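# Pull the lettered cube off the intact shelf strip

## Task

Get the lettered cube resting on the intact (unbroken) strip out of the shelf; until that cube is free, no other strip may be shifted or dragged beyond a slight amount, or the attempt fails. Afterwards keep the cube motionless in the gripper, raised well above the table and in front of the shelf.

## Robot and tools

Robot: two xArm6 arms, left_arm and right_arm, each with a parallel two-finger gripper. Their roots sit in the scene frame at left_arm (+0.025, +0.289, 0) m, turned slightly (quat wxyz +0.998, 0, 0, +0.062), and right_arm (-0.017, -0.300, 0) m (quat +0.999, 0, 0, -0.049).

Scene frame: origin on the table surface midway between the arms, +x out across the table, +z upward, left_arm on the +y side. The arm names do not refer to sides of any picture. All printed gripper positions and velocities use this frame; at long reach the printed hand position can be somewhat wrong.

Gripper geometry: fingers extend along the gripper's +z axis and separate along its y axis. The reported end-effector point lies between the pads, roughly 2 cm short of the fingertips; closing pushes the tips about 10 mm further along +z.

execute_actions(actions, pictures). actions holds zero or one item.
- Empty list: moves nothing, returns the current state, with camera images.
- Motion item: {"rows": [...], "steps": n}. rows is 1 to 15 rows; steps is 6 to 15 (default 15), each step 1/30 s. Row k is used on step k; if rows run out the last one repeats. Every row is one flat list of 14 numbers covering both arms: left_arm waist, shoulder, elbow, forearm roll, wrist pitch, wrist roll, gripper opening, then the same seven for right_arm. The six joint values are absolute target angles in radians (same convention as the Joint positions line), not offsets. Ranges per arm: waist -6.283..6.283, shoulder -2.059..2.094, elbow -3.927..0.192, forearm roll -6.283..6.283, wrist pitch -1.693..3.142, wrist roll -6.283..6.283. Opening is a unitless absolute value from -1 (shut) to +1 (wide open). To keep an arm still, repeat its current angles.
- Wait item: {"steps": n}, n up to 300, no new command; it returns when n steps have elapsed since the previous result, and your reply time counts toward them.
- pictures: true adds camera images to a motion or wait result.
A refused call sends nothing. It is refused if a joint target is more than 0.010 rad outside its range and also further out than the joint's last reported angle. Targets beyond a joint's true end (which can differ by up to 0.010 rad) are clipped to it, and the result may say "joint sent to its limit", possibly about an earlier action; silence does not prove more travel exists.

Motion limits: joint targets change at most 3.14 rad/s, taking 0.16 s to reach that speed; all joints of an arm are timed to arrive together. Each step the target sent stays within 0.623 rad of the measured angle, and targets are scaled back if they would put the hand more than 70 mm from where it is. Large moves therefore take several calls.

Timing: a motion result is captured 6 steps before the action ends; those steps finish while you think. Between calls the arms keep heading to the last commanded row until they have nearly stopped or a step was HELD; after that only a new action moves or presses further.

Result lines: the state line gives each arm's end-effector position (m), quaternion (wxyz) and linear/angular velocity. Joint positions and Joint velocities give, per arm, six joints (rad, rad/s) and the finger-pad gap (m; 0.084 fully open). grip_measured is the measured opening on the -1..+1 command scale. Joint torques follow joint order; they include offsets, scale error and noise and are nonzero even in free air. "joint command not followed" means a clearance check altered or blocked targets on some steps; HELD marks steps where your row was not (fully) sent. A TORQUE FAULT (load limits N m: waist 45, shoulder 45, elbow 27, forearm roll 27, wrist pitch 18, wrist roll 18, held weight included) stops the arm, backs the joint off, holds 10 s and drops the rest of the call. MOTOR HOT appears from 65 °C; at 80 °C an OVER-TEMPERATURE FAULT brakes that arm until it cools. Holding loads heats motors.

Gripping: to hold the cube, command an opening well below grip_measured; the larger the gap, the firmer the squeeze (about 24 N per pad for objects up to ~6 cm). Commanding -1 gives full force. Closing very fast can overshoot the force. Re-sending the read grip_measured still holds lightly.

Other tools: zoom_image(camera, region) returns an enlarged crop of that camera's last full image; camera is cam_high, cam_low, cam_left_wrist or cam_right_wrist, region is [x0, y0, x1, y1] in pixels from the top-left, at most 504x504. All images are 896x504.

Cautions: move only the target strip and cube; don't disturb other strips before the cube is out. Don't knock anything off the table, drop or slam the cube, push hard, or let the two arms collide or press together. Loose objects may occasionally be nudged by an outside disturbance. Smooth, economical motion is preferred.

Each tool is called after ">>>" as name([rows], argument=value, ...), one row to a line, values as JSON.

Reference images:

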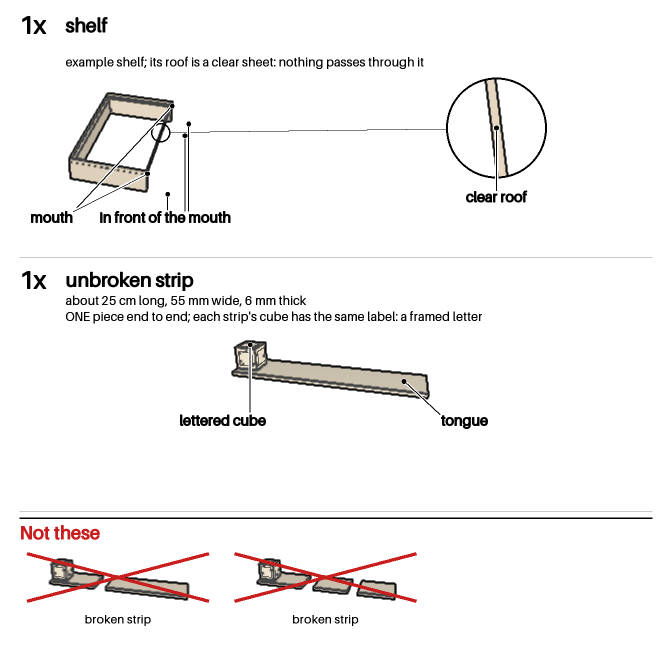

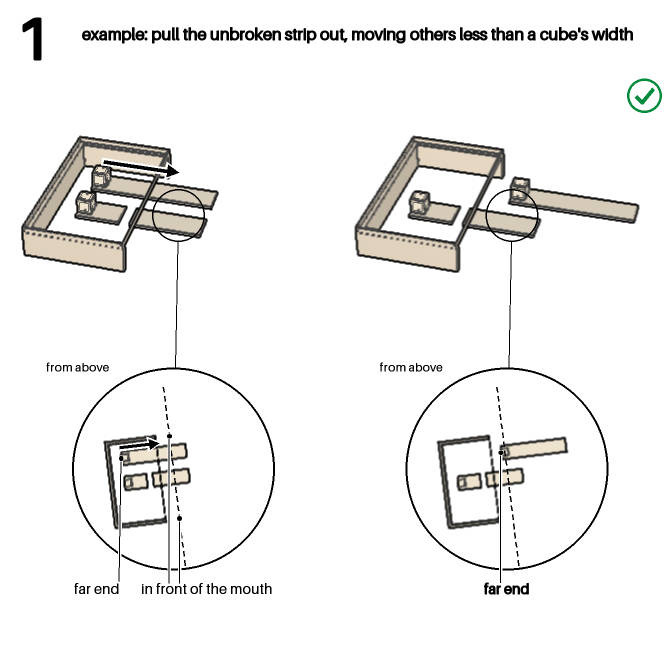

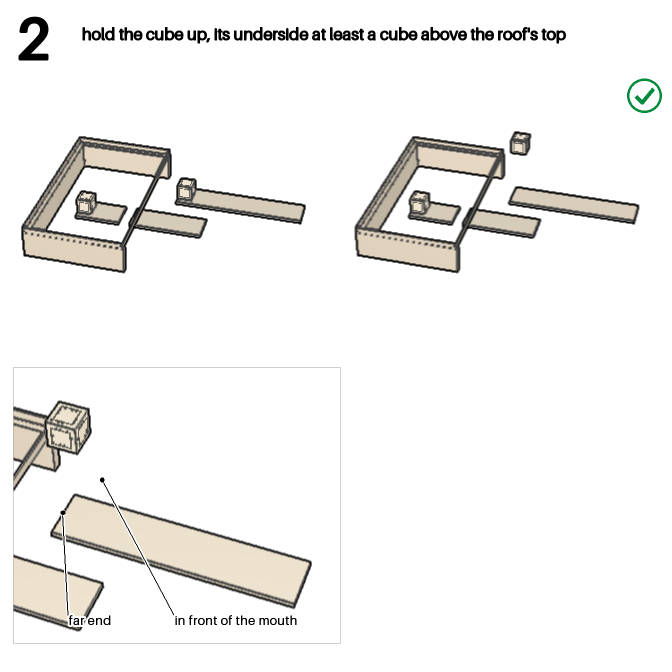

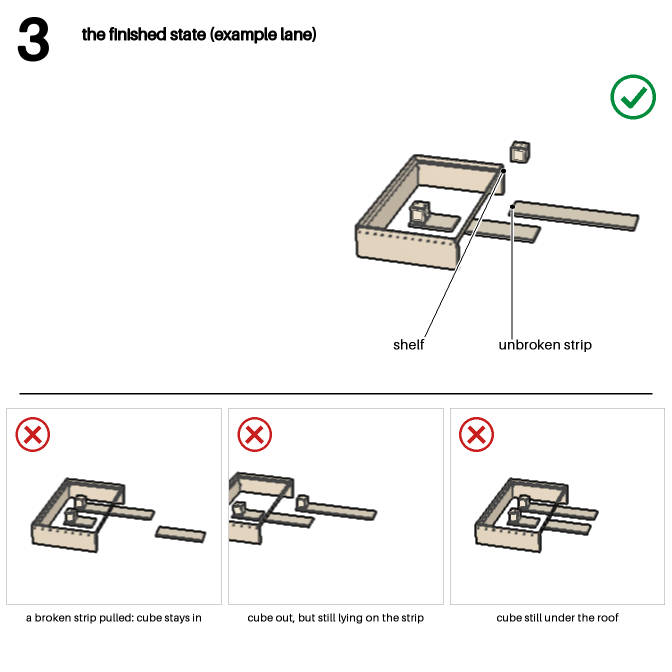

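## Session

>>> execute_actions(actions=[])

Scene clock: 0.00 s of 4200.00 s.
left_arm: end_effector_position=(+0.2880, +0.3239, +0.3036) grip_measured=+1.00 end_effector_quat_wxyz=(+0.053, +0.982, -0.133, +0.120) end_effector_velocity=(-0.000, -0.000, -0.000) end_effector_angular_velocity=(-0.000, +0.001, -0.000) | right_arm: end_effector_position=(+0.1190, -0.0947, +0.3775) grip_measured=+1.00 end_effector_quat_wxyz=(-0.302, +0.473, +0.768, +0.309) end_effector_velocity=(-0.000, +0.000, -0.000) end_effector_angular_velocity=(-0.000, -0.000, +0.002)
Joint positions: left_arm=[ 0.185 -0.962 -0.559 -0.204  1.35   0.605  0.084] | right_arm=[ 0.112 -1.114 -0.521  0.892  1.774 -1.896  0.084]
Joint velocities: left_arm=[0.    0.    0.001 0.    0.    0.    0.   ] | right_arm=[ 0.001 -0.    -0.    -0.    -0.    -0.    -0.   ]
Joint torques (N m, as the arm reports them, + toward a larger angle): no reading
Motor temperatures (°C, as the motors report them): left_arm=[31 36 32 34 35 37] | right_arm=[28 29 38 35 37 34]

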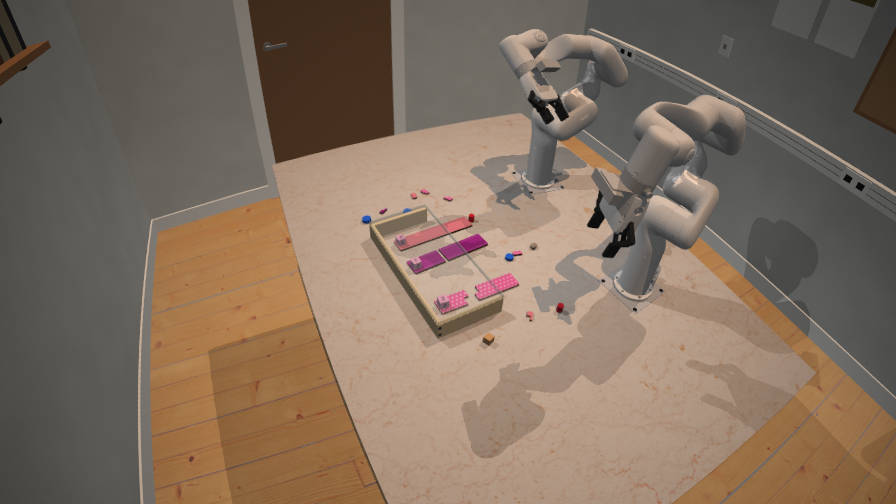

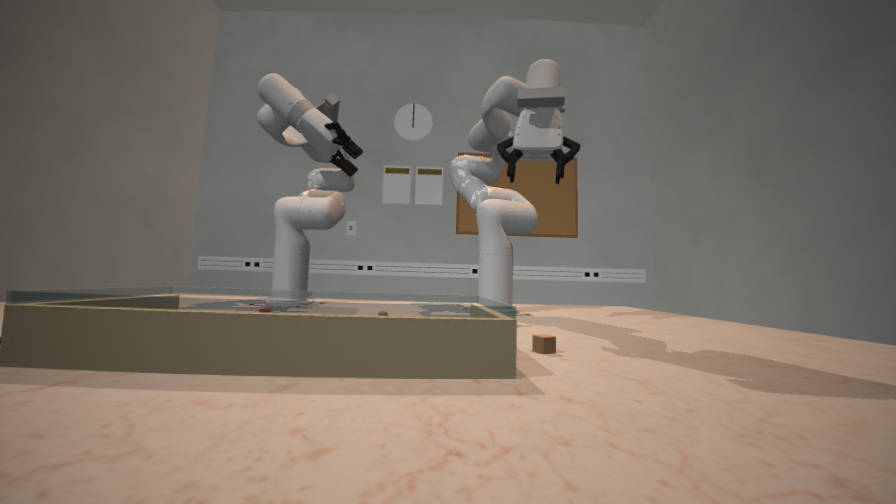

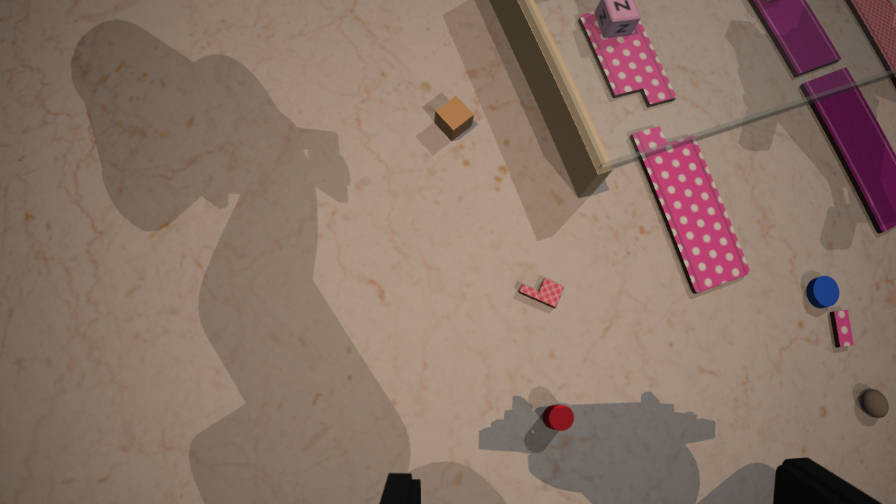

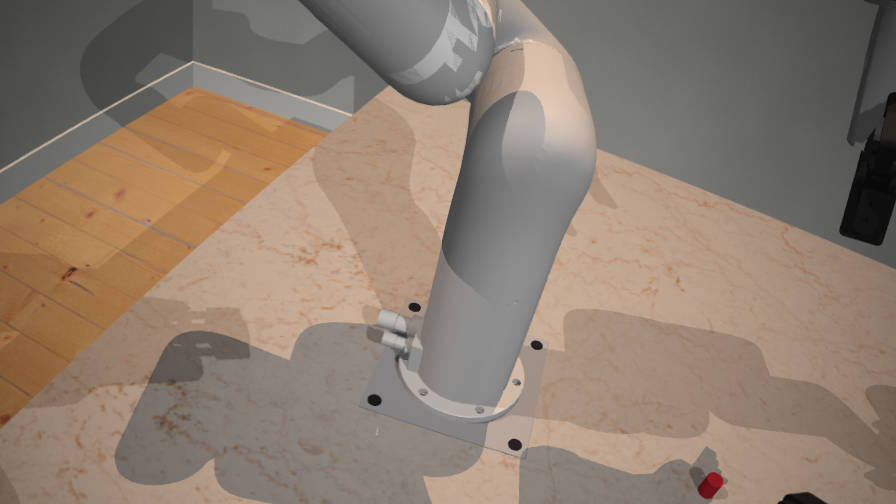

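>>> execute_actions([
  {"rows":[[0.185,-0.962,-0.559,-0.204,1.35,0.605,1,0.454,-0.179,-0.865,0,1.044,0.27,1]]},
])

>>> execute_actions([
  {"steps":45},
], pictures=true)

Scene clock: 0.93 s of 4200.00 s.
left_arm: end_effector_position=(+0.2881, +0.3240, +0.3038) grip_measured=+1.00 end_effector_quat_wxyz=(+0.053, +0.982, -0.133, +0.121) end_effector_velocity=(+0.000, +0.000, +0.000) end_effector_angular_velocity=(+0.000, -0.001, +0.000) | right_arm: end_effector_position=(+0.1947, -0.1184, +0.3489) grip_measured=+1.00 end_effector_quat_wxyz=(-0.239, +0.600, +0.732, +0.216) end_effector_velocity=(+0.356, -0.118, -0.179) end_effector_angular_velocity=(-1.208, +0.351, -0.993)
Joint positions: left_arm=[ 0.185 -0.962 -0.559 -0.204  1.35   0.605  0.084] | right_arm=[ 0.231 -0.88  -0.641  0.657  1.541 -1.661  0.084]
Joint velocities: left_arm=[ 0.     0.     0.    -0.    -0.001  0.    -0.   ] | right_arm=[ 0.459  1.11  -0.463 -1.112 -1.031  1.11  -0.   ]
Joint torques (N m, as the arm reports them, + toward a larger angle): left_arm=[ -0.39  -2.92 -12.78   0.39  -3.09   0.61] | right_arm=[ -2.08  -1.18 -12.42   1.24  -2.03  -0.24]
Motor temperatures (°C, as the motors report them): left_arm=[31 36 32 34 35 37] | right_arm=[28 29 38 35 37 34]
Steps of this call (steps 1 to 19: nothing new was sent; steps 20 to 28: the first 9 steps of this action). Readings (joint positions):
20: left_arm=[0.185 -0.962 -0.559 -0.204 1.350 0.605] | right_arm=[0.112 -1.114 -0.521 0.892 1.774 -1.896]
21: left_arm=[0.185 -0.962 -0.559 -0.204 1.350 0.605] | right_arm=[0.113 -1.112 -0.523 0.889 1.771 -1.893]
23: left_arm=[0.185 -0.962 -0.559 -0.204 1.350 0.605] | right_arm=[0.133 -1.078 -0.543 0.852 1.735 -1.856]
27: left_arm=[0.185 -0.962 -0.559 -0.204 1.350 0.605] | right_arm=[0.215 -0.917 -0.625 0.694 1.577 -1.699]
28: the state above

Scene clock: 2.43 s of 4200.00 s.
left_arm: end_effector_position=(+0.2881, +0.3240, +0.3038) grip_measured=+1.00 end_effector_quat_wxyz=(+0.053, +0.982, -0.133, +0.121) end_effector_velocity=(-0.000, -0.000, -0.000) end_effector_angular_velocity=(-0.000, +0.000, -0.000) | right_arm: end_effector_position=(+0.3696, -0.1562, +0.1998) grip_measured=+1.00 end_effector_quat_wxyz=(-0.000, +0.999, +0.043, +0.000) end_effector_velocity=(+0.000, -0.000, -0.000) end_effector_angular_velocity=(-0.000, +0.000, -0.002)
Joint positions: left_arm=[ 0.185 -0.962 -0.559 -0.204  1.35   0.605  0.084] | right_arm=[ 0.454 -0.179 -0.865  0.     1.044  0.27   0.084]
Joint velocities: left_arm=[-0. -0.  0. -0.  0.  0.  0.] | right_arm=[ 0.     0.001 -0.    -0.    -0.     0.002  0.   ]
Joint torques (N m, as the arm reports them, + toward a larger angle): left_arm=[ -0.32  -2.98 -12.62   0.26  -3.11   0.52] | right_arm=[ -1.44 -13.12 -13.37   0.37  -2.87  -0.34]
Motor temperatures (°C, as the motors report them): left_arm=[31 36 32 34 35 37] | right_arm=[28 29 38 35 37 34]
Kept back: nothing.
Steps of this call (steps 1 to 6: the last 6 steps of your previous action; steps 7 to 45: the robot went on to your last target). Readings (joint positions):
1: left_arm=[0.185 -0.962 -0.559 -0.204 1.350 0.605] | right_arm=[0.246 -0.843 -0.656 0.620 1.507 -1.624]
2: left_arm=[0.185 -0.962 -0.559 -0.204 1.350 0.605] | right_arm=[0.260 -0.805 -0.671 0.582 1.476 -1.586]
4: left_arm=[0.185 -0.962 -0.559 -0.204 1.350 0.605] | right_arm=[0.285 -0.728 -0.697 0.506 1.419 -1.509]
8: left_arm=[0.185 -0.962 -0.559 -0.204 1.350 0.605] | right_arm=[0.332 -0.574 -0.743 0.365 1.315 -1.337]
45: the state above
camera_calibration (this result's frames):
cam_left_wrist: T_world_to_cam=[[-0.268191, -0.961735, 0.0560243, 0.406809], [-0.941463, 0.249319, -0.226909, 0.317085], [0.204258, -0.1136, -0.972303, 0.401016], [0, 0, 0, 1]] pos_world=[0.325715, 0.357743, 0.439067]
cam_right_wrist: T_world_to_cam=[[0.0676755, -0.997476, 0.0214806, -0.157404], [-0.997527, -0.0680568, -0.0175451, 0.433939], [0.0189627, -0.0202401, -0.999615, 0.32145], [0, 0, 0, 1]] pos_world=[0.437423, -0.120968, 0.332321]

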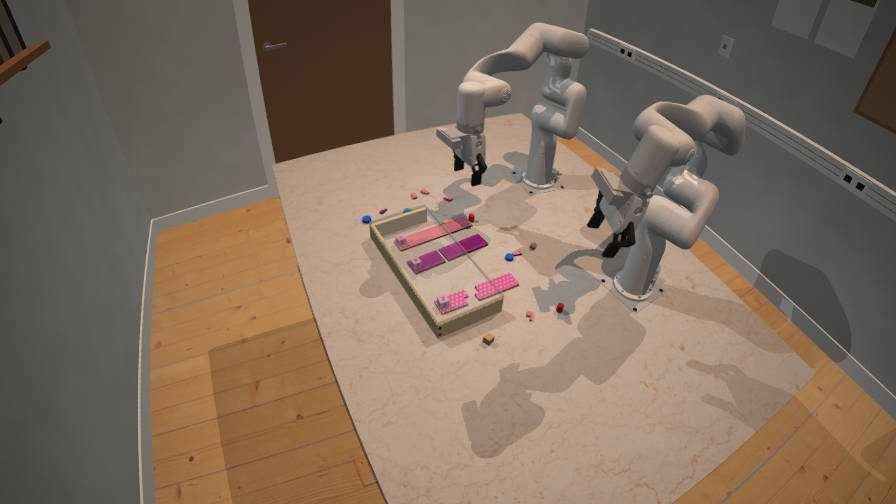

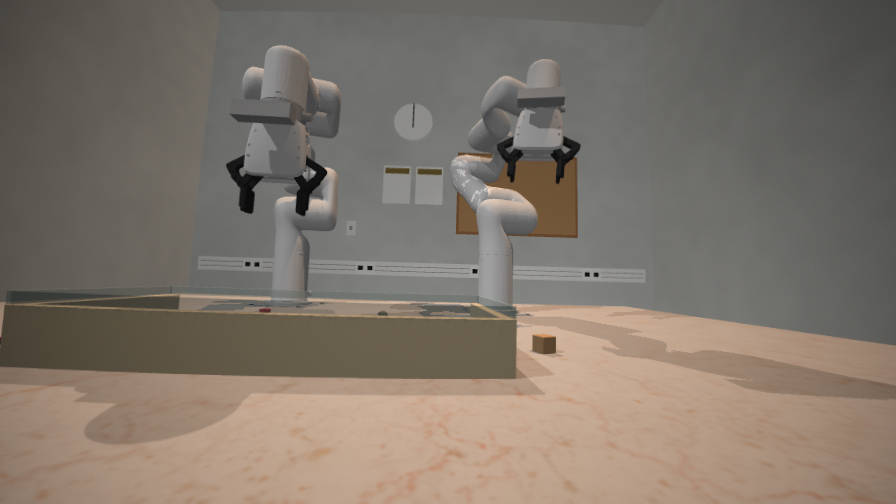

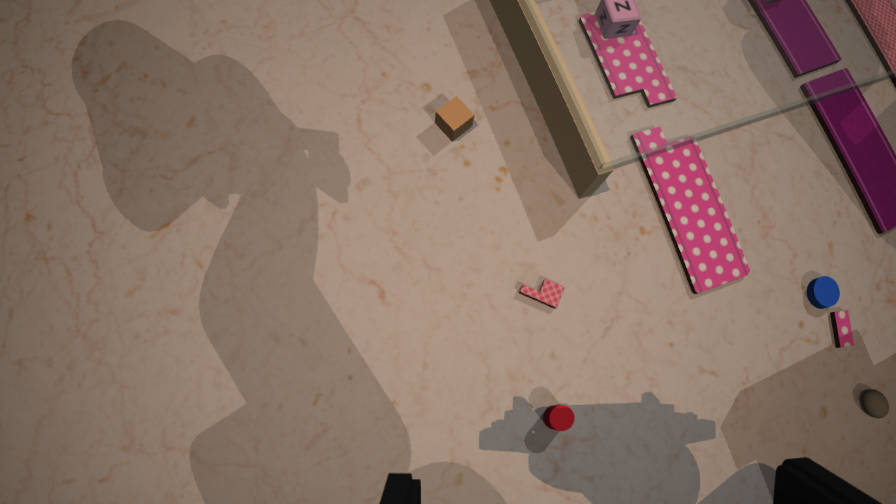

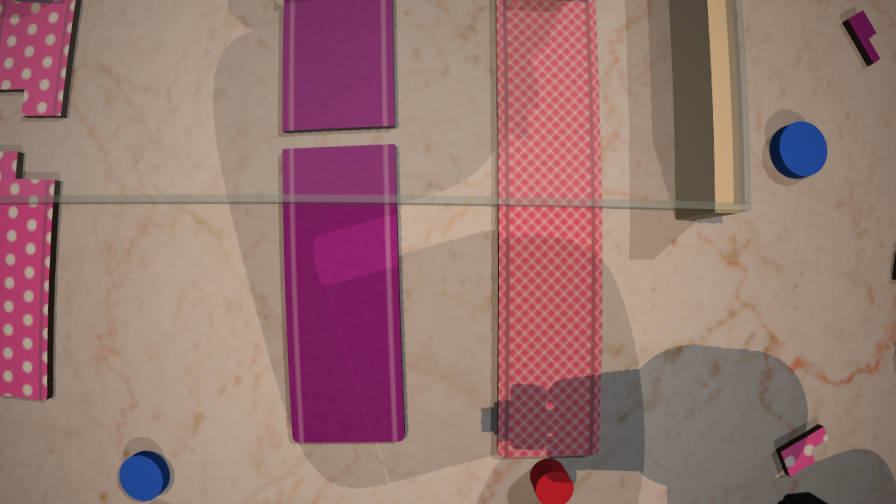

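>>> execute_actions([
  {"rows":[[0.185,-0.962,-0.559,-0.204,1.35,0.605,1,0.397,0.11,-0.673,0,0.563,0.22,0.8]]},
])

>>> execute_actions([
  {"steps":20},
], pictures=true)

Scene clock: 3.10 s of 4200.00 s.
left_arm: end_effector_position=(+0.2881, +0.3240, +0.3038) grip_measured=+1.00 end_effector_quat_wxyz=(+0.053, +0.982, -0.133, +0.121) end_effector_velocity=(-0.000, -0.000, +0.000) end_effector_angular_velocity=(-0.000, -0.000, +0.000) | right_arm: end_effector_position=(+0.3791, -0.1648, +0.1225) grip_measured=+0.80 end_effector_quat_wxyz=(+0.000, +0.999, +0.041, -0.002) end_effector_velocity=(+0.015, -0.054, -0.363) end_effector_angular_velocity=(+0.005, -0.012, -0.016)
Joint positions: left_arm=[ 0.185 -0.962 -0.559 -0.204  1.35   0.605  0.084] | right_arm=[ 0.427 -0.041 -0.772  0.     0.816  0.246  0.077]
Joint velocities: left_arm=[ 0. -0. -0. -0.  0. -0. -0.] | right_arm=[-0.133  0.673  0.438  0.001 -1.123 -0.118  0.   ]
Joint torques (N m, as the arm reports them, + toward a larger angle): left_arm=[ -0.41  -3.09 -12.78   0.54  -3.05   0.6 ] | right_arm=[ -1.76 -15.08 -12.19   0.34  -3.31   0.16]
Motor temperatures (°C, as the motors report them): left_arm=[31 36 32 34 35 37] | right_arm=[28 29 39 35 37 34]
Steps of this call (steps 1 to 11: the robot went on to your last target; steps 12 to 20: the first 9 steps of this action). Readings (joint positions):
12: left_arm=[0.185 -0.962 -0.559 -0.204 1.350 0.605] | right_arm=[0.454 -0.179 -0.865 0.000 1.044 0.270]
13: left_arm=[0.185 -0.962 -0.559 -0.204 1.350 0.605] | right_arm=[0.454 -0.178 -0.864 0.000 1.041 0.270]
15: left_arm=[0.185 -0.962 -0.559 -0.204 1.350 0.605] | right_arm=[0.450 -0.160 -0.854 -0.000 1.003 0.266]
19: left_arm=[0.185 -0.962 -0.559 -0.204 1.350 0.605] | right_arm=[0.431 -0.063 -0.787 0.000 0.853 0.250]
20: the state above

Scene clock: 3.77 s of 4200.00 s.
left_arm: end_effector_position=(+0.2881, +0.3240, +0.3038) grip_measured=+1.00 end_effector_quat_wxyz=(+0.053, +0.982, -0.133, +0.121) end_effector_velocity=(+0.000, +0.000, +0.000) end_effector_angular_velocity=(+0.001, -0.001, +0.000) | right_arm: end_effector_position=(+0.3734, -0.1796, +0.0446) grip_measured=+0.80 end_effector_quat_wxyz=(-0.000, +0.999, +0.040, +0.000) end_effector_velocity=(-0.002, -0.001, -0.003) end_effector_angular_velocity=(-0.002, +0.006, -0.001)
Joint positions: left_arm=[ 0.185 -0.962 -0.559 -0.204  1.35   0.605  0.084] | right_arm=[ 0.397  0.109 -0.673 -0.     0.563  0.22   0.077]
Joint velocities: left_arm=[-0.    -0.    -0.     0.    -0.001 -0.    -0.   ] | right_arm=[-0.001  0.005  0.004 -0.    -0.003 -0.001  0.   ]
Joint torques (N m, as the arm reports them, + toward a larger angle): left_arm=[ -0.41  -2.96 -12.71   0.45  -3.08   0.5 ] | right_arm=[ -1.53 -15.15 -10.75   0.48  -2.95  -0.27]
Motor temperatures (°C, as the motors report them): left_arm=[31 36 32 34 35 37] | right_arm=[28 29 39 35 37 34]
Kept back: nothing.
Steps of this call (steps 1 to 6: the last 6 steps of your previous action; steps 7 to 20: the robot went on to your last target). Readings (joint positions):
1: left_arm=[0.185 -0.962 -0.559 -0.204 1.350 0.605] | right_arm=[0.422 -0.018 -0.758 0.000 0.778 0.242]
2: left_arm=[0.185 -0.962 -0.559 -0.204 1.350 0.605] | right_arm=[0.418 0.005 -0.743 -0.000 0.739 0.238]
4: left_arm=[0.185 -0.962 -0.559 -0.204 1.350 0.605] | right_arm=[0.409 0.051 -0.712 0.000 0.663 0.230]
8: left_arm=[0.185 -0.962 -0.559 -0.204 1.350 0.605] | right_arm=[0.399 0.100 -0.678 0.000 0.586 0.222]
20: the state above
camera_calibration (this result's frames):
cam_left_wrist: T_world_to_cam=[[-0.26819, -0.961736, 0.0560244, 0.406809], [-0.941463, 0.249319, -0.226909, 0.317085], [0.204258, -0.1136, -0.972303, 0.401016], [0, 0, 0, 1]] pos_world=[0.325715, 0.357743, 0.439067]
cam_right_wrist: T_world_to_cam=[[0.0605158, -0.99794, 0.021284, -0.175062], [-0.997973, -0.0609109, -0.0184359, 0.43491], [0.0196944, -0.0201252, -0.999603, 0.165485], [0, 0, 0, 1]] pos_world=[0.441363, -0.14488, 0.177163]

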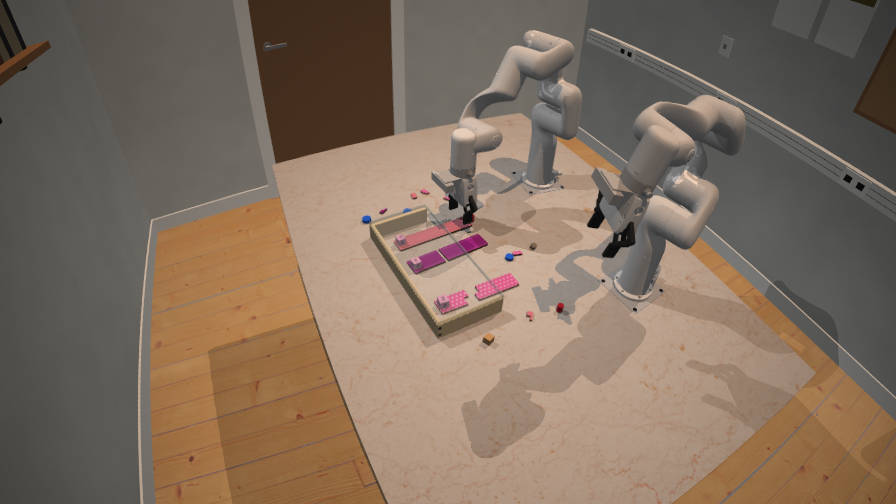

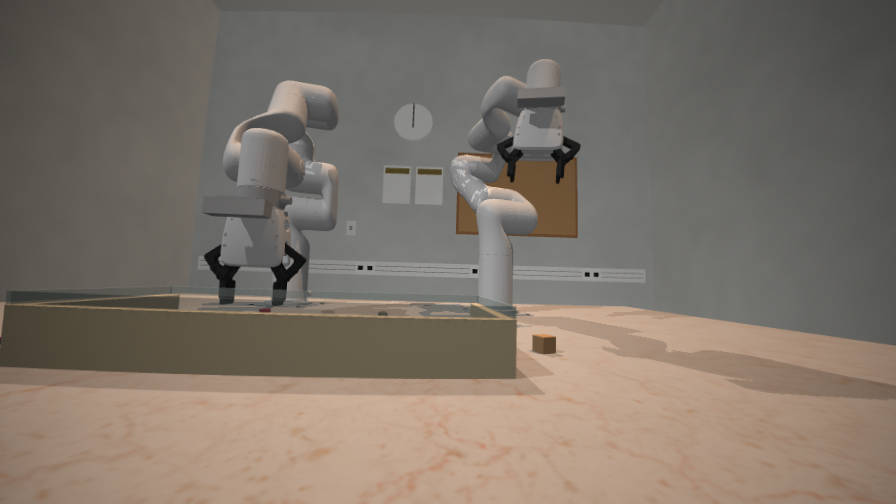

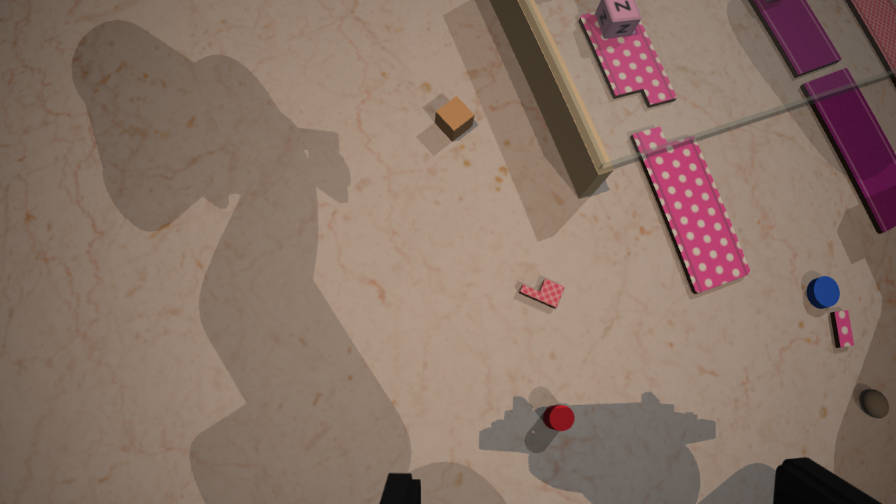

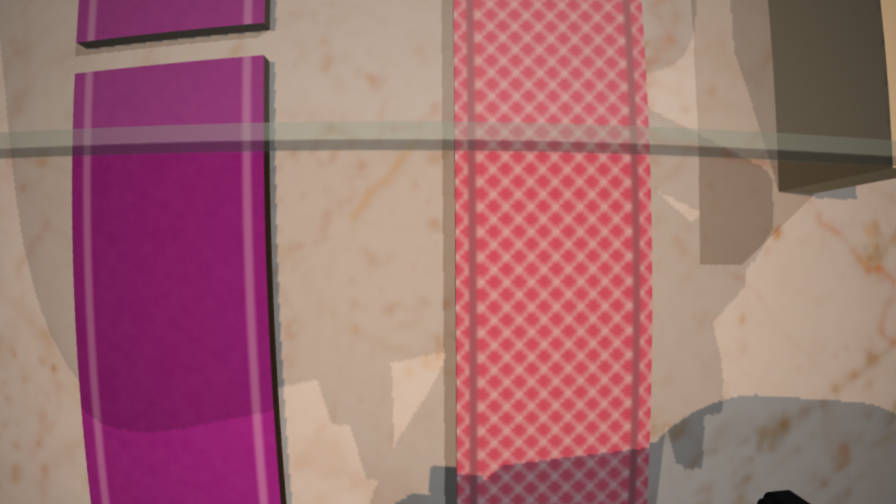

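Centered.

>>> execute_actions([
  {"rows":[[0.185,-0.962,-0.559,-0.204,1.35,0.605,1,0.397,0.178,-0.673,0,0.495,0.22,0.6]]},
])

>>> execute_actions([
  {"rows":[[0.185,-0.962,-0.559,-0.204,1.35,0.605,1,0.397,0.178,-0.673,0,0.495,0.22,-0.4]]},
])

>>> execute_actions([
  {"steps":12},
])

Scene clock: 4.23 s of 4200.00 s.
left_arm: end_effector_position=(+0.2881, +0.3240, +0.3038) grip_measured=+1.00 end_effector_quat_wxyz=(+0.053, +0.982, -0.133, +0.121) end_effector_velocity=(+0.000, +0.000, +0.000) end_effector_angular_velocity=(+0.000, -0.001, +0.001) | right_arm: end_effector_position=(+0.3729, -0.1798, +0.0221) grip_measured=+0.59 end_effector_quat_wxyz=(+0.000, +0.999, +0.040, -0.002) end_effector_velocity=(+0.020, +0.006, -0.004) end_effector_angular_velocity=(+0.016, -0.054, +0.001)
Joint positions: left_arm=[ 0.185 -0.962 -0.559 -0.204  1.35   0.605  0.084] | right_arm=[ 0.397  0.174 -0.672  0.     0.501  0.22   0.069]
Joint velocities: left_arm=[ 0.     0.    -0.    -0.    -0.002 -0.001 -0.   ] | right_arm=[ 0.001  0.041 -0.026 -0.001 -0.072  0.     0.   ]
Joint torques (N m, as the arm reports them, + toward a larger angle): left_arm=[ -0.17  -3.07 -12.7    0.35  -3.     0.56] | right_arm=[ -1.45 -16.7  -10.63   0.49  -3.    -0.14]
Motor temperatures (°C, as the motors report them): left_arm=[31 36 33 34 35 37] | right_arm=[28 29 39 35 37 34]
Steps of this call (steps 1 to 5: the robot went on to your last target; steps 6 to 14: the first 9 steps of this action). Readings (joint positions):
6: left_arm=[0.185 -0.962 -0.559 -0.204 1.350 0.605] | right_arm=[0.397 0.110 -0.673 -0.000 0.563 0.220]
7: left_arm=[0.185 -0.962 -0.559 -0.204 1.350 0.605] | right_arm=[0.397 0.112 -0.673 -0.000 0.560 0.220]
9: left_arm=[0.185 -0.962 -0.559 -0.204 1.350 0.605] | right_arm=[0.397 0.136 -0.675 -0.000 0.533 0.220]
13: left_arm=[0.185 -0.962 -0.559 -0.204 1.350 0.605] | right_arm=[0.397 0.172 -0.671 0.000 0.504 0.220]
14: the state above

Scene clock: 4.73 s of 4200.00 s.
left_arm: end_effector_position=(+0.2881, +0.3240, +0.3038) grip_measured=+1.00 end_effector_quat_wxyz=(+0.053, +0.982, -0.133, +0.121) end_effector_velocity=(-0.000, -0.000, -0.000) end_effector_angular_velocity=(-0.000, +0.001, -0.000) | right_arm: end_effector_position=(+0.3757, -0.1787, +0.0229) grip_measured=+0.02 end_effector_quat_wxyz=(-0.001, +0.999, +0.040, +0.002) end_effector_velocity=(-0.001, +0.000, -0.001) end_effector_angular_velocity=(-0.001, +0.002, +0.001)
Joint positions: left_arm=[ 0.185 -0.962 -0.559 -0.204  1.35   0.605  0.084] | right_arm=[ 0.397  0.176 -0.675  0.     0.494  0.22   0.045]
Joint velocities: left_arm=[ 0.    -0.    -0.    -0.     0.002  0.    -0.   ] | right_arm=[ 0.001  0.001  0.002 -0.    -0.     0.     0.   ]
Joint torques (N m, as the arm reports them, + toward a larger angle): left_arm=[ -0.3   -2.91 -12.68   0.35  -3.13   0.52] | right_arm=[ -2.82 -11.44  -7.53   0.5   -2.07  -0.28]
Motor temperatures (°C, as the motors report them): left_arm=[31 36 33 34 35 37] | right_arm=[28 29 39 35 37 34]
Steps of this call (steps 1 to 6: the last 6 steps of your previous action; steps 7 to 15: the first 9 steps of this action). Readings (joint positions):
7: left_arm=[0.185 -0.962 -0.559 -0.204 1.350 0.605] | right_arm=[0.397 0.177 -0.673 -0.000 0.495 0.220]
8: left_arm=[0.185 -0.962 -0.559 -0.204 1.350 0.605] | right_arm=[0.397 0.177 -0.673 -0.000 0.495 0.220]
10: left_arm=[0.185 -0.962 -0.559 -0.204 1.350 0.605] | right_arm=[0.398 0.176 -0.674 0.000 0.495 0.220]
14: left_arm=[0.185 -0.962 -0.559 -0.204 1.350 0.605] | right_arm=[0.398 0.176 -0.675 0.000 0.494 0.220]
15: the state above

Scene clock: 5.13 s of 4200.00 s.
left_arm: end_effector_position=(+0.2881, +0.3240, +0.3038) grip_measured=+1.00 end_effector_quat_wxyz=(+0.053, +0.982, -0.133, +0.121) end_effector_velocity=(+0.000, +0.000, +0.000) end_effector_angular_velocity=(+0.000, -0.001, -0.000) | right_arm: end_effector_position=(+0.3754, -0.1789, +0.0225) grip_measured=+0.02 end_effector_quat_wxyz=(-0.000, +0.999, +0.040, +0.002) end_effector_velocity=(-0.001, -0.001, -0.001) end_effector_angular_velocity=(-0.001, +0.002, +0.000)
Joint positions: left_arm=[ 0.185 -0.962 -0.559 -0.204  1.35   0.605  0.084] | right_arm=[ 0.397  0.177 -0.675  0.     0.494  0.22   0.045]
Joint velocities: left_arm=[ 0.    -0.     0.    -0.    -0.001  0.     0.   ] | right_arm=[-0.001  0.001  0.001 -0.     0.    -0.001  0.   ]
Joint torques (N m, as the arm reports them, + toward a larger angle): left_arm=[ -0.24  -3.06 -12.74   0.36  -3.04   0.51] | right_arm=[-4.27 -8.94 -5.46  0.4  -1.12 -0.22]
Motor temperatures (°C, as the motors report them): left_arm=[31 36 33 34 35 37] | right_arm=[28 29 39 35 37 34]
Kept back: nothing.
Steps of this call (steps 1 to 6: the last 6 steps of your previous action; steps 7 to 12: the robot went on to your last target). Readings (joint positions):
1: left_arm=[0.185 -0.962 -0.559 -0.204 1.350 0.605] | right_arm=[0.397 0.176 -0.675 0.000 0.494 0.220]
2: left_arm=[0.185 -0.962 -0.559 -0.204 1.350 0.605] | right_arm=[0.397 0.176 -0.675 0.000 0.494 0.220]
4: left_arm=[0.185 -0.962 -0.559 -0.204 1.350 0.605] | right_arm=[0.397 0.176 -0.675 0.000 0.494 0.220]
8: left_arm=[0.185 -0.962 -0.559 -0.204 1.350 0.605] | right_arm=[0.397 0.176 -0.675 0.000 0.494 0.220]
12: the state above

>>> execute_actions([
  {"rows":[[0.185,-0.962,-0.559,-0.204,1.35,0.605,1,0.397,0.165,-0.673,0,0.508,0.22,-0.4],[0.185,-0.962,-0.559,-0.204,1.35,0.605,1,0.399,0.155,-0.66,0,0.505,0.222,-0.4],[0.185,-0.962,-0.559,-0.204,1.35,0.605,1,0.402,0.145,-0.647,0,0.502,0.225,-0.4],[0.185,-0.962,-0.559,-0.204,1.35,0.605,1,0.406,0.125,-0.62,0,0.495,0.229,-0.4],[0.185,-0.962,-0.559,-0.204,1.35,0.605,1,0.411,0.106,-0.594,0,0.488,0.234,-0.4],[0.185,-0.962,-0.559,-0.204,1.35,0.605,1,0.415,0.086,-0.568,0,0.482,0.238,-0.4],[0.185,-0.962,-0.559,-0.204,1.35,0.605,1,0.42,0.066,-0.541,0,0.475,0.243,-0.4],[0.185,-0.962,-0.559,-0.204,1.35,0.605,1,0.425,0.047,-0.515,0,0.468,0.248,-0.4],[0.185,-0.962,-0.559,-0.204,1.35,0.605,1,0.429,0.027,-0.488,0,0.461,0.252,-0.4],[0.185,-0.962,-0.559,-0.204,1.35,0.605,1,0.434,0.007,-0.462,0,0.455,0.257,-0.4],[0.185,-0.962,-0.559,-0.204,1.35,0.605,1,0.44,-0.015,-0.437,0,0.452,0.263,-0.4],[0.185,-0.962,-0.559,-0.204,1.35,0.605,1,0.447,-0.037,-0.412,0,0.449,0.27,-0.4],[0.185,-0.962,-0.559,-0.204,1.35,0.605,1,0.453,-0.059,-0.386,0,0.445,0.276,-0.4],[0.185,-0.962,-0.559,-0.204,1.35,0.605,1,0.46,-0.081,-0.361,0,0.442,0.283,-0.4],[0.185,-0.962,-0.559,-0.204,1.35,0.605,1,0.463,-0.092,-0.349,0,0.441,0.286,-0.4]]},
])

>>> execute_actions([
  {"rows":[[0.185,-0.962,-0.559,-0.204,1.35,0.605,1,0.466,-0.103,-0.336,0,0.439,0.289,-0.4],[0.185,-0.962,-0.559,-0.204,1.35,0.605,1,0.473,-0.126,-0.31,0,0.436,0.296,-0.4],[0.185,-0.962,-0.559,-0.204,1.35,0.605,1,0.479,-0.148,-0.285,0,0.433,0.302,-0.4],[0.185,-0.962,-0.559,-0.204,1.35,0.605,1,0.486,-0.17,-0.26,0,0.43,0.309,-0.4],[0.185,-0.962,-0.559,-0.204,1.35,0.605,1,0.496,-0.196,-0.236,0,0.432,0.319,-0.4],[0.185,-0.962,-0.559,-0.204,1.35,0.605,1,0.506,-0.222,-0.211,0,0.433,0.329,-0.4],[0.185,-0.962,-0.559,-0.204,1.35,0.605,1,0.516,-0.249,-0.187,0,0.436,0.339,-0.4],[0.185,-0.962,-0.559,-0.204,1.35,0.605,1,0.526,-0.277,-0.162,0,0.439,0.349,-0.4],[0.185,-0.962,-0.559,-0.204,1.35,0.605,1,0.536,-0.305,-0.138,0,0.443,0.359,-0.4],[0.185,-0.962,-0.559,-0.204,1.35,0.605,1,0.546,-0.334,-0.114,0,0.448,0.369,-0.4],[0.185,-0.962,-0.559,-0.204,1.35,0.605,1,0.556,-0.363,-0.089,0,0.452,0.379,-0.4],[0.185,-0.962,-0.559,-0.204,1.35,0.605,1,0.566,-0.393,-0.065,0,0.458,0.389,-0.4]]},
])

>>> execute_actions([
  {"steps":15},
])

>>> execute_actions([
  {"rows":[[0.185,-0.962,-0.559,-0.204,1.35,0.605,1,0.566,-0.393,-0.065,0,0.458,0.389,0.7]],"steps":10},
])

>>> execute_actions([
  {"rows":[[0.185,-0.962,-0.559,-0.204,1.35,0.605,1,0.43,-0.3,-0.6,0,0.9,0.253,0.7]]},
])

>>> execute_actions([
  {"steps":25},
], pictures=true)

Scene clock: 7.07 s of 4200.00 s.
left_arm: end_effector_position=(+0.2881, +0.3240, +0.3038) grip_measured=+1.00 end_effector_quat_wxyz=(+0.053, +0.982, -0.133, +0.121) end_effector_velocity=(+0.000, +0.000, +0.000) end_effector_angular_velocity=(+0.001, -0.002, +0.001) | right_arm: end_effector_position=(+0.3470, -0.1826, +0.0229) grip_measured=+0.02 end_effector_quat_wxyz=(+0.002, +0.999, +0.039, -0.006) end_effector_velocity=(-0.199, -0.012, +0.003) end_effector_angular_velocity=(-0.009, +0.024, +0.014)
Joint positions: left_arm=[ 0.185 -0.962 -0.559 -0.204  1.35   0.605  0.084] | right_arm=[ 0.41   0.108 -0.585 -0.     0.488  0.235  0.045]
Joint velocities: left_arm=[ 0.    -0.     0.     0.    -0.002 -0.001  0.   ] | right_arm=[ 0.129 -0.511  0.68   0.001 -0.144  0.114 -0.   ]
Joint torques (N m, as the arm reports them, + toward a larger angle): left_arm=[ -0.2   -3.   -12.8    0.39  -3.06   0.53] | right_arm=[ -1.01 -12.1   -6.25   0.42  -0.88  -0.28]
Motor temperatures (°C, as the motors report them): left_arm=[31 36 33 34 35 37] | right_arm=[29 29 39 35 37 34]
Steps of this call (steps 1 to 15: the robot went on to your last target; steps 16 to 49: nothing new was sent; steps 50 to 58: the first 9 steps of this action). Readings (joint positions):
50: left_arm=[0.185 -0.962 -0.559 -0.204 1.350 0.605] | right_arm=[0.397 0.178 -0.674 0.000 0.495 0.220]
51: left_arm=[0.185 -0.962 -0.559 -0.204 1.350 0.605] | right_arm=[0.397 0.177 -0.673 -0.000 0.496 0.220]
53: left_arm=[0.185 -0.962 -0.559 -0.204 1.350 0.605] | right_arm=[0.396 0.170 -0.666 -0.000 0.500 0.221]
57: left_arm=[0.185 -0.962 -0.559 -0.204 1.350 0.605] | right_arm=[0.406 0.125 -0.607 -0.000 0.493 0.231]
58: the state above

Scene clock: 7.57 s of 4200.00 s.
left_arm: end_effector_position=(+0.2881, +0.3240, +0.3038) grip_measured=+1.00 end_effector_quat_wxyz=(+0.053, +0.982, -0.133, +0.121) end_effector_velocity=(+0.000, -0.000, +0.000) end_effector_angular_velocity=(+0.000, -0.001, +0.000) | right_arm: end_effector_position=(+0.2473, -0.1887, +0.0265) grip_measured=+0.01 end_effector_quat_wxyz=(+0.000, +0.999, +0.040, -0.001) end_effector_velocity=(-0.214, -0.008, +0.007) end_effector_angular_velocity=(+0.005, -0.013, +0.003)
Joint positions: left_arm=[ 0.185 -0.962 -0.559 -0.204  1.35   0.605  0.084] | right_arm=[ 0.496 -0.193 -0.24  -0.     0.436  0.32   0.045]
Joint velocities: left_arm=[-0.     0.     0.     0.    -0.001 -0.001  0.   ] | right_arm=[ 0.263 -0.739  0.704  0.     0.02   0.259  0.   ]
Joint torques (N m, as the arm reports them, + toward a larger angle): left_arm=[ -0.33  -2.75 -12.81   0.47  -3.07   0.59] | right_arm=[-1.13 -9.84 -9.74  0.43 -3.07 -0.09]
Motor temperatures (°C, as the motors report them): left_arm=[31 36 33 34 35 37] | right_arm=[29 29 39 35 37 34]
Steps of this call (steps 1 to 6: the last 6 steps of your previous action; steps 7 to 15: the first 9 steps of this action). Readings (joint positions):
7: left_arm=[0.185 -0.962 -0.559 -0.204 1.350 0.605] | right_arm=[0.446 -0.030 -0.414 -0.000 0.454 0.269]
8: left_arm=[0.185 -0.962 -0.559 -0.204 1.350 0.605] | right_arm=[0.452 -0.049 -0.392 -0.000 0.450 0.274]
10: left_arm=[0.185 -0.962 -0.559 -0.204 1.350 0.605] | right_arm=[0.462 -0.086 -0.352 -0.000 0.444 0.285]
14: left_arm=[0.185 -0.962 -0.559 -0.204 1.350 0.605] | right_arm=[0.488 -0.169 -0.263 -0.000 0.435 0.311]
15: the state above

Scene clock: 8.07 s of 4200.00 s.
left_arm: end_effector_position=(+0.2881, +0.3240, +0.3038) grip_measured=+1.00 end_effector_quat_wxyz=(+0.053, +0.982, -0.133, +0.121) end_effector_velocity=(+0.000, +0.000, +0.000) end_effector_angular_velocity=(+0.000, -0.002, +0.000) | right_arm: end_effector_position=(+0.1951, -0.1929, +0.0260) grip_measured=+0.01 end_effector_quat_wxyz=(-0.000, +0.999, +0.039, +0.000) end_effector_velocity=(-0.006, -0.001, -0.001) end_effector_angular_velocity=(-0.001, +0.003, +0.001)
Joint positions: left_arm=[ 0.185 -0.962 -0.559 -0.204  1.35   0.605  0.084] | right_arm=[ 0.565 -0.391 -0.067  0.     0.458  0.388  0.045]
Joint velocities: left_arm=[ 0.    -0.    -0.    -0.    -0.001  0.     0.   ] | right_arm=[ 0.007 -0.016  0.017 -0.     0.003  0.006 -0.   ]
Joint torques (N m, as the arm reports them, + toward a larger angle): left_arm=[ -0.31  -2.99 -12.59   0.46  -3.08   0.52] | right_arm=[ -1.66  -5.85 -10.08   0.43  -3.31  -0.19]
Motor temperatures (°C, as the motors report them): left_arm=[31 36 33 34 35 37] | right_arm=[29 29 39 35 37 34]
Kept back: nothing.
Steps of this call (steps 1 to 6: the last 6 steps of your previous action; steps 7 to 15: the robot went on to your last target). Readings (joint positions):
1: left_arm=[0.185 -0.962 -0.559 -0.204 1.350 0.605] | right_arm=[0.505 -0.219 -0.216 -0.000 0.437 0.328]
2: left_arm=[0.185 -0.962 -0.559 -0.204 1.350 0.605] | right_arm=[0.515 -0.245 -0.193 -0.000 0.439 0.338]
4: left_arm=[0.185 -0.962 -0.559 -0.204 1.350 0.605] | right_arm=[0.534 -0.299 -0.145 -0.000 0.445 0.357]
8: left_arm=[0.185 -0.962 -0.559 -0.204 1.350 0.605] | right_arm=[0.559 -0.373 -0.081 -0.000 0.455 0.382]
15: the state above

Scene clock: 8.20 s of 4200.00 s.
left_arm: end_effector_position=(+0.2881, +0.3240, +0.3038) grip_measured=+1.00 end_effector_quat_wxyz=(+0.053, +0.982, -0.133, +0.121) end_effector_velocity=(-0.000, -0.000, +0.000) end_effector_angular_velocity=(-0.000, +0.000, -0.000) | right_arm: end_effector_position=(+0.1948, -0.1929, +0.0260) grip_measured=+0.50 end_effector_quat_wxyz=(-0.000, +0.999, +0.040, +0.000) end_effector_velocity=(-0.001, +0.000, +0.000) end_effector_angular_velocity=(+0.001, -0.001, +0.001)
Joint positions: left_arm=[ 0.185 -0.962 -0.559 -0.204  1.35   0.605  0.084] | right_arm=[ 0.566 -0.392 -0.066 -0.     0.458  0.389  0.065]
Joint velocities: left_arm=[-0.    -0.    -0.    -0.     0.001 -0.     0.   ] | right_arm=[ 0.003 -0.007  0.005 -0.     0.001  0.002  0.195]
Joint torques (N m, as the arm reports them, + toward a larger angle): left_arm=[ -0.07  -3.12 -12.74   0.4   -3.1    0.49] | right_arm=[-1.39 -5.66 -9.86  0.5  -2.9  -0.18]
Motor temperatures (°C, as the motors report them): left_arm=[31 36 33 34 35 37] | right_arm=[29 29 39 35 37 34]
Steps of this call (steps 1 to 4: the first 4 steps of this action). Readings (joint positions):
1: left_arm=[0.185 -0.962 -0.559 -0.204 1.350 0.605] | right_arm=[0.565 -0.391 -0.067 0.000 0.458 0.389]
2: left_arm=[0.185 -0.962 -0.559 -0.204 1.350 0.605] | right_arm=[0.566 -0.392 -0.066 -0.000 0.458 0.389]
4: the state above

Scene clock: 8.70 s of 4200.00 s.
left_arm: end_effector_position=(+0.2881, +0.3240, +0.3038) grip_measured=+1.00 end_effector_quat_wxyz=(+0.053, +0.982, -0.133, +0.121) end_effector_velocity=(+0.000, -0.000, -0.000) end_effector_angular_velocity=(-0.001, +0.000, +0.001) | right_arm: end_effector_position=(+0.2547, -0.1818, +0.0748) grip_measured=+0.70 end_effector_quat_wxyz=(-0.000, +0.999, +0.040, +0.001) end_effector_velocity=(+0.263, +0.023, +0.246) end_effector_angular_velocity=(-0.010, +0.022, -0.002)
Joint positions: left_arm=[ 0.185 -0.962 -0.559 -0.204  1.35   0.605  0.084] | right_arm=[ 0.508 -0.354 -0.294 -0.     0.646  0.331  0.073]
Joint velocities: left_arm=[-0.    -0.     0.001 -0.    -0.    -0.001  0.   ] | right_arm=[-0.282  0.194 -1.083  0.     0.914 -0.28  -0.   ]
Joint torques (N m, as the arm reports them, + toward a larger angle): left_arm=[ -0.27  -3.09 -12.78   0.38  -3.15   0.55] | right_arm=[ -1.75  -7.8  -11.22   0.42  -2.96   0.03]
Motor temperatures (°C, as the motors report them): left_arm=[31 36 33 34 35 37] | right_arm=[29 29 39 35 37 34]
Steps of this call (steps 1 to 6: the last 6 steps of your previous action; steps 7 to 15: the first 9 steps of this action). Readings (joint positions):
7: left_arm=[0.185 -0.962 -0.559 -0.204 1.350 0.605] | right_arm=[0.566 -0.393 -0.065 -0.000 0.458 0.389]
8: left_arm=[0.185 -0.962 -0.559 -0.204 1.350 0.605] | right_arm=[0.565 -0.392 -0.067 -0.000 0.461 0.388]
10: left_arm=[0.185 -0.962 -0.559 -0.204 1.350 0.605] | right_arm=[0.557 -0.386 -0.099 0.000 0.493 0.379]
14: left_arm=[0.185 -0.962 -0.559 -0.204 1.350 0.605] | right_arm=[0.517 -0.360 -0.258 -0.000 0.615 0.340]
15: the state above

Scene clock: 9.53 s of 4200.00 s.
left_arm: end_effector_position=(+0.2881, +0.3240, +0.3038) grip_measured=+1.00 end_effector_quat_wxyz=(+0.053, +0.982, -0.133, +0.121) end_effector_velocity=(-0.000, -0.000, -0.000) end_effector_angular_velocity=(-0.001, +0.001, +0.000) | right_arm: end_effector_position=(+0.3222, -0.1830, +0.1508) grip_measured=+0.70 end_effector_quat_wxyz=(+0.000, +0.999, +0.040, -0.000) end_effector_velocity=(+0.001, +0.000, +0.001) end_effector_angular_velocity=(+0.001, -0.001, -0.000)
Joint positions: left_arm=[ 0.185 -0.962 -0.559 -0.204  1.35   0.605  0.084] | right_arm=[ 0.43  -0.3   -0.6    0.     0.9    0.253  0.073]
Joint velocities: left_arm=[ 0.     0.     0.    -0.     0.001 -0.    -0.   ] | right_arm=[-0.001  0.    -0.002  0.     0.001 -0.    -0.   ]
Joint torques (N m, as the arm reports them, + toward a larger angle): left_arm=[ -0.18  -2.86 -12.67   0.47  -3.13   0.5 ] | right_arm=[ -1.51 -10.35 -12.77   0.48  -2.98  -0.33]
Motor temperatures (°C, as the motors report them): left_arm=[31 36 34 34 35 37] | right_arm=[29 29 39 35 37 34]
Kept back: nothing.
Steps of this call (steps 1 to 6: the last 6 steps of your previous action; steps 7 to 25: the robot went on to your last target). Readings (joint positions):
1: left_arm=[0.185 -0.962 -0.559 -0.204 1.350 0.605] | right_arm=[0.499 -0.347 -0.331 -0.000 0.676 0.322]
2: left_arm=[0.185 -0.962 -0.559 -0.204 1.350 0.605] | right_arm=[0.489 -0.340 -0.368 -0.000 0.708 0.312]
4: left_arm=[0.185 -0.962 -0.559 -0.204 1.350 0.605] | right_arm=[0.470 -0.327 -0.444 0.000 0.770 0.293]
8: left_arm=[0.185 -0.962 -0.559 -0.204 1.350 0.605] | right_arm=[0.439 -0.308 -0.565 -0.000 0.866 0.263]
25: the state above
camera_calibration (this result's frames):
cam_left_wrist: T_world_to_cam=[[-0.26819, -0.961736, 0.0560244, 0.406809], [-0.941463, 0.249319, -0.226909, 0.317085], [0.204258, -0.1136, -0.972303, 0.401016], [0, 0, 0, 1]] pos_world=[0.325715, 0.357743, 0.439067]
cam_right_wrist: T_world_to_cam=[[0.0605188, -0.997933, 0.021605, -0.177664], [-0.997997, -0.0608937, -0.0171388, 0.385368], [0.018419, -0.0205245, -0.99962, 0.272902], [0, 0, 0, 1]] pos_world=[0.390322, -0.148229, 0.283241]

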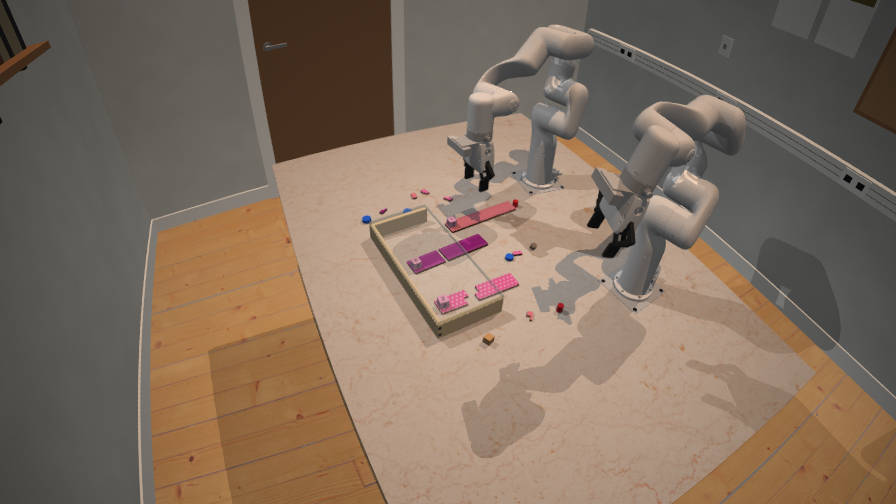

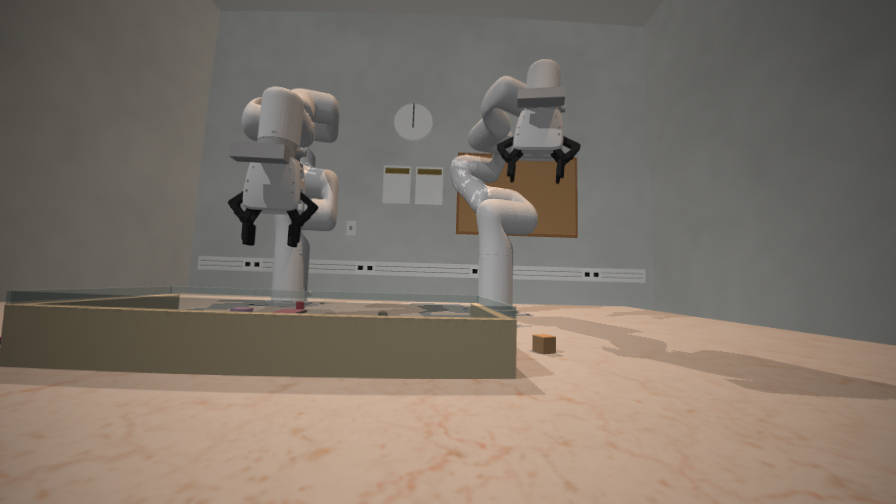

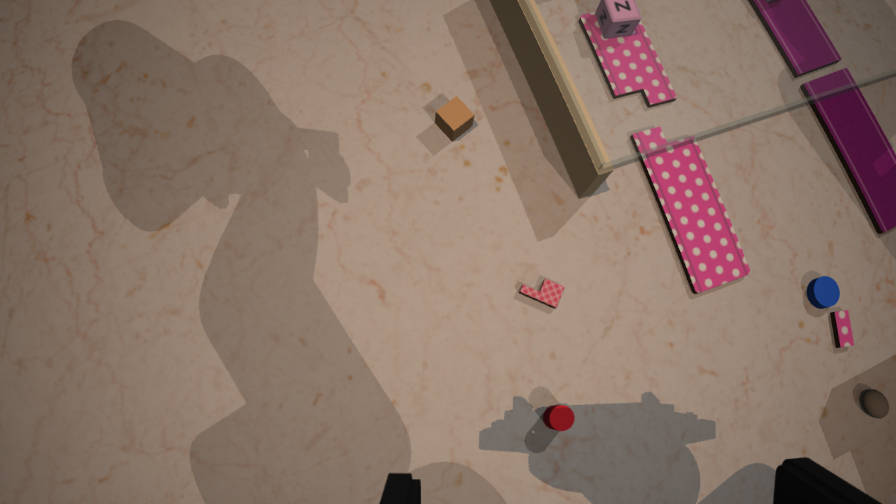

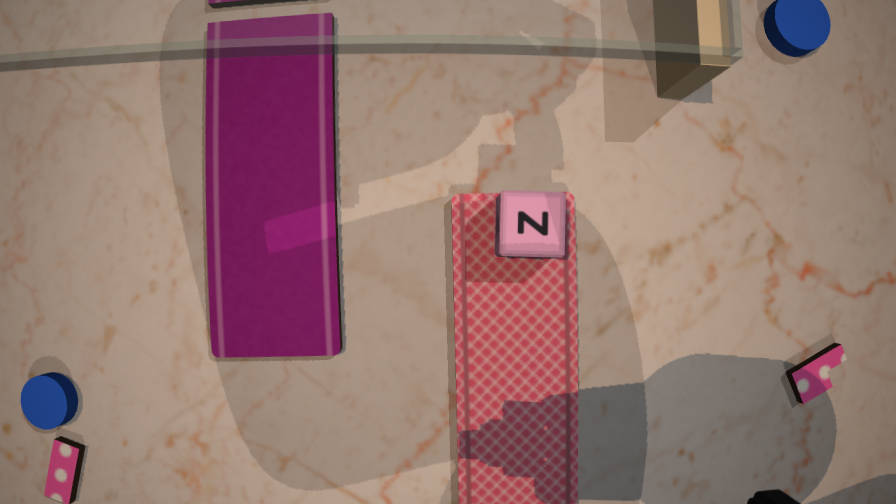

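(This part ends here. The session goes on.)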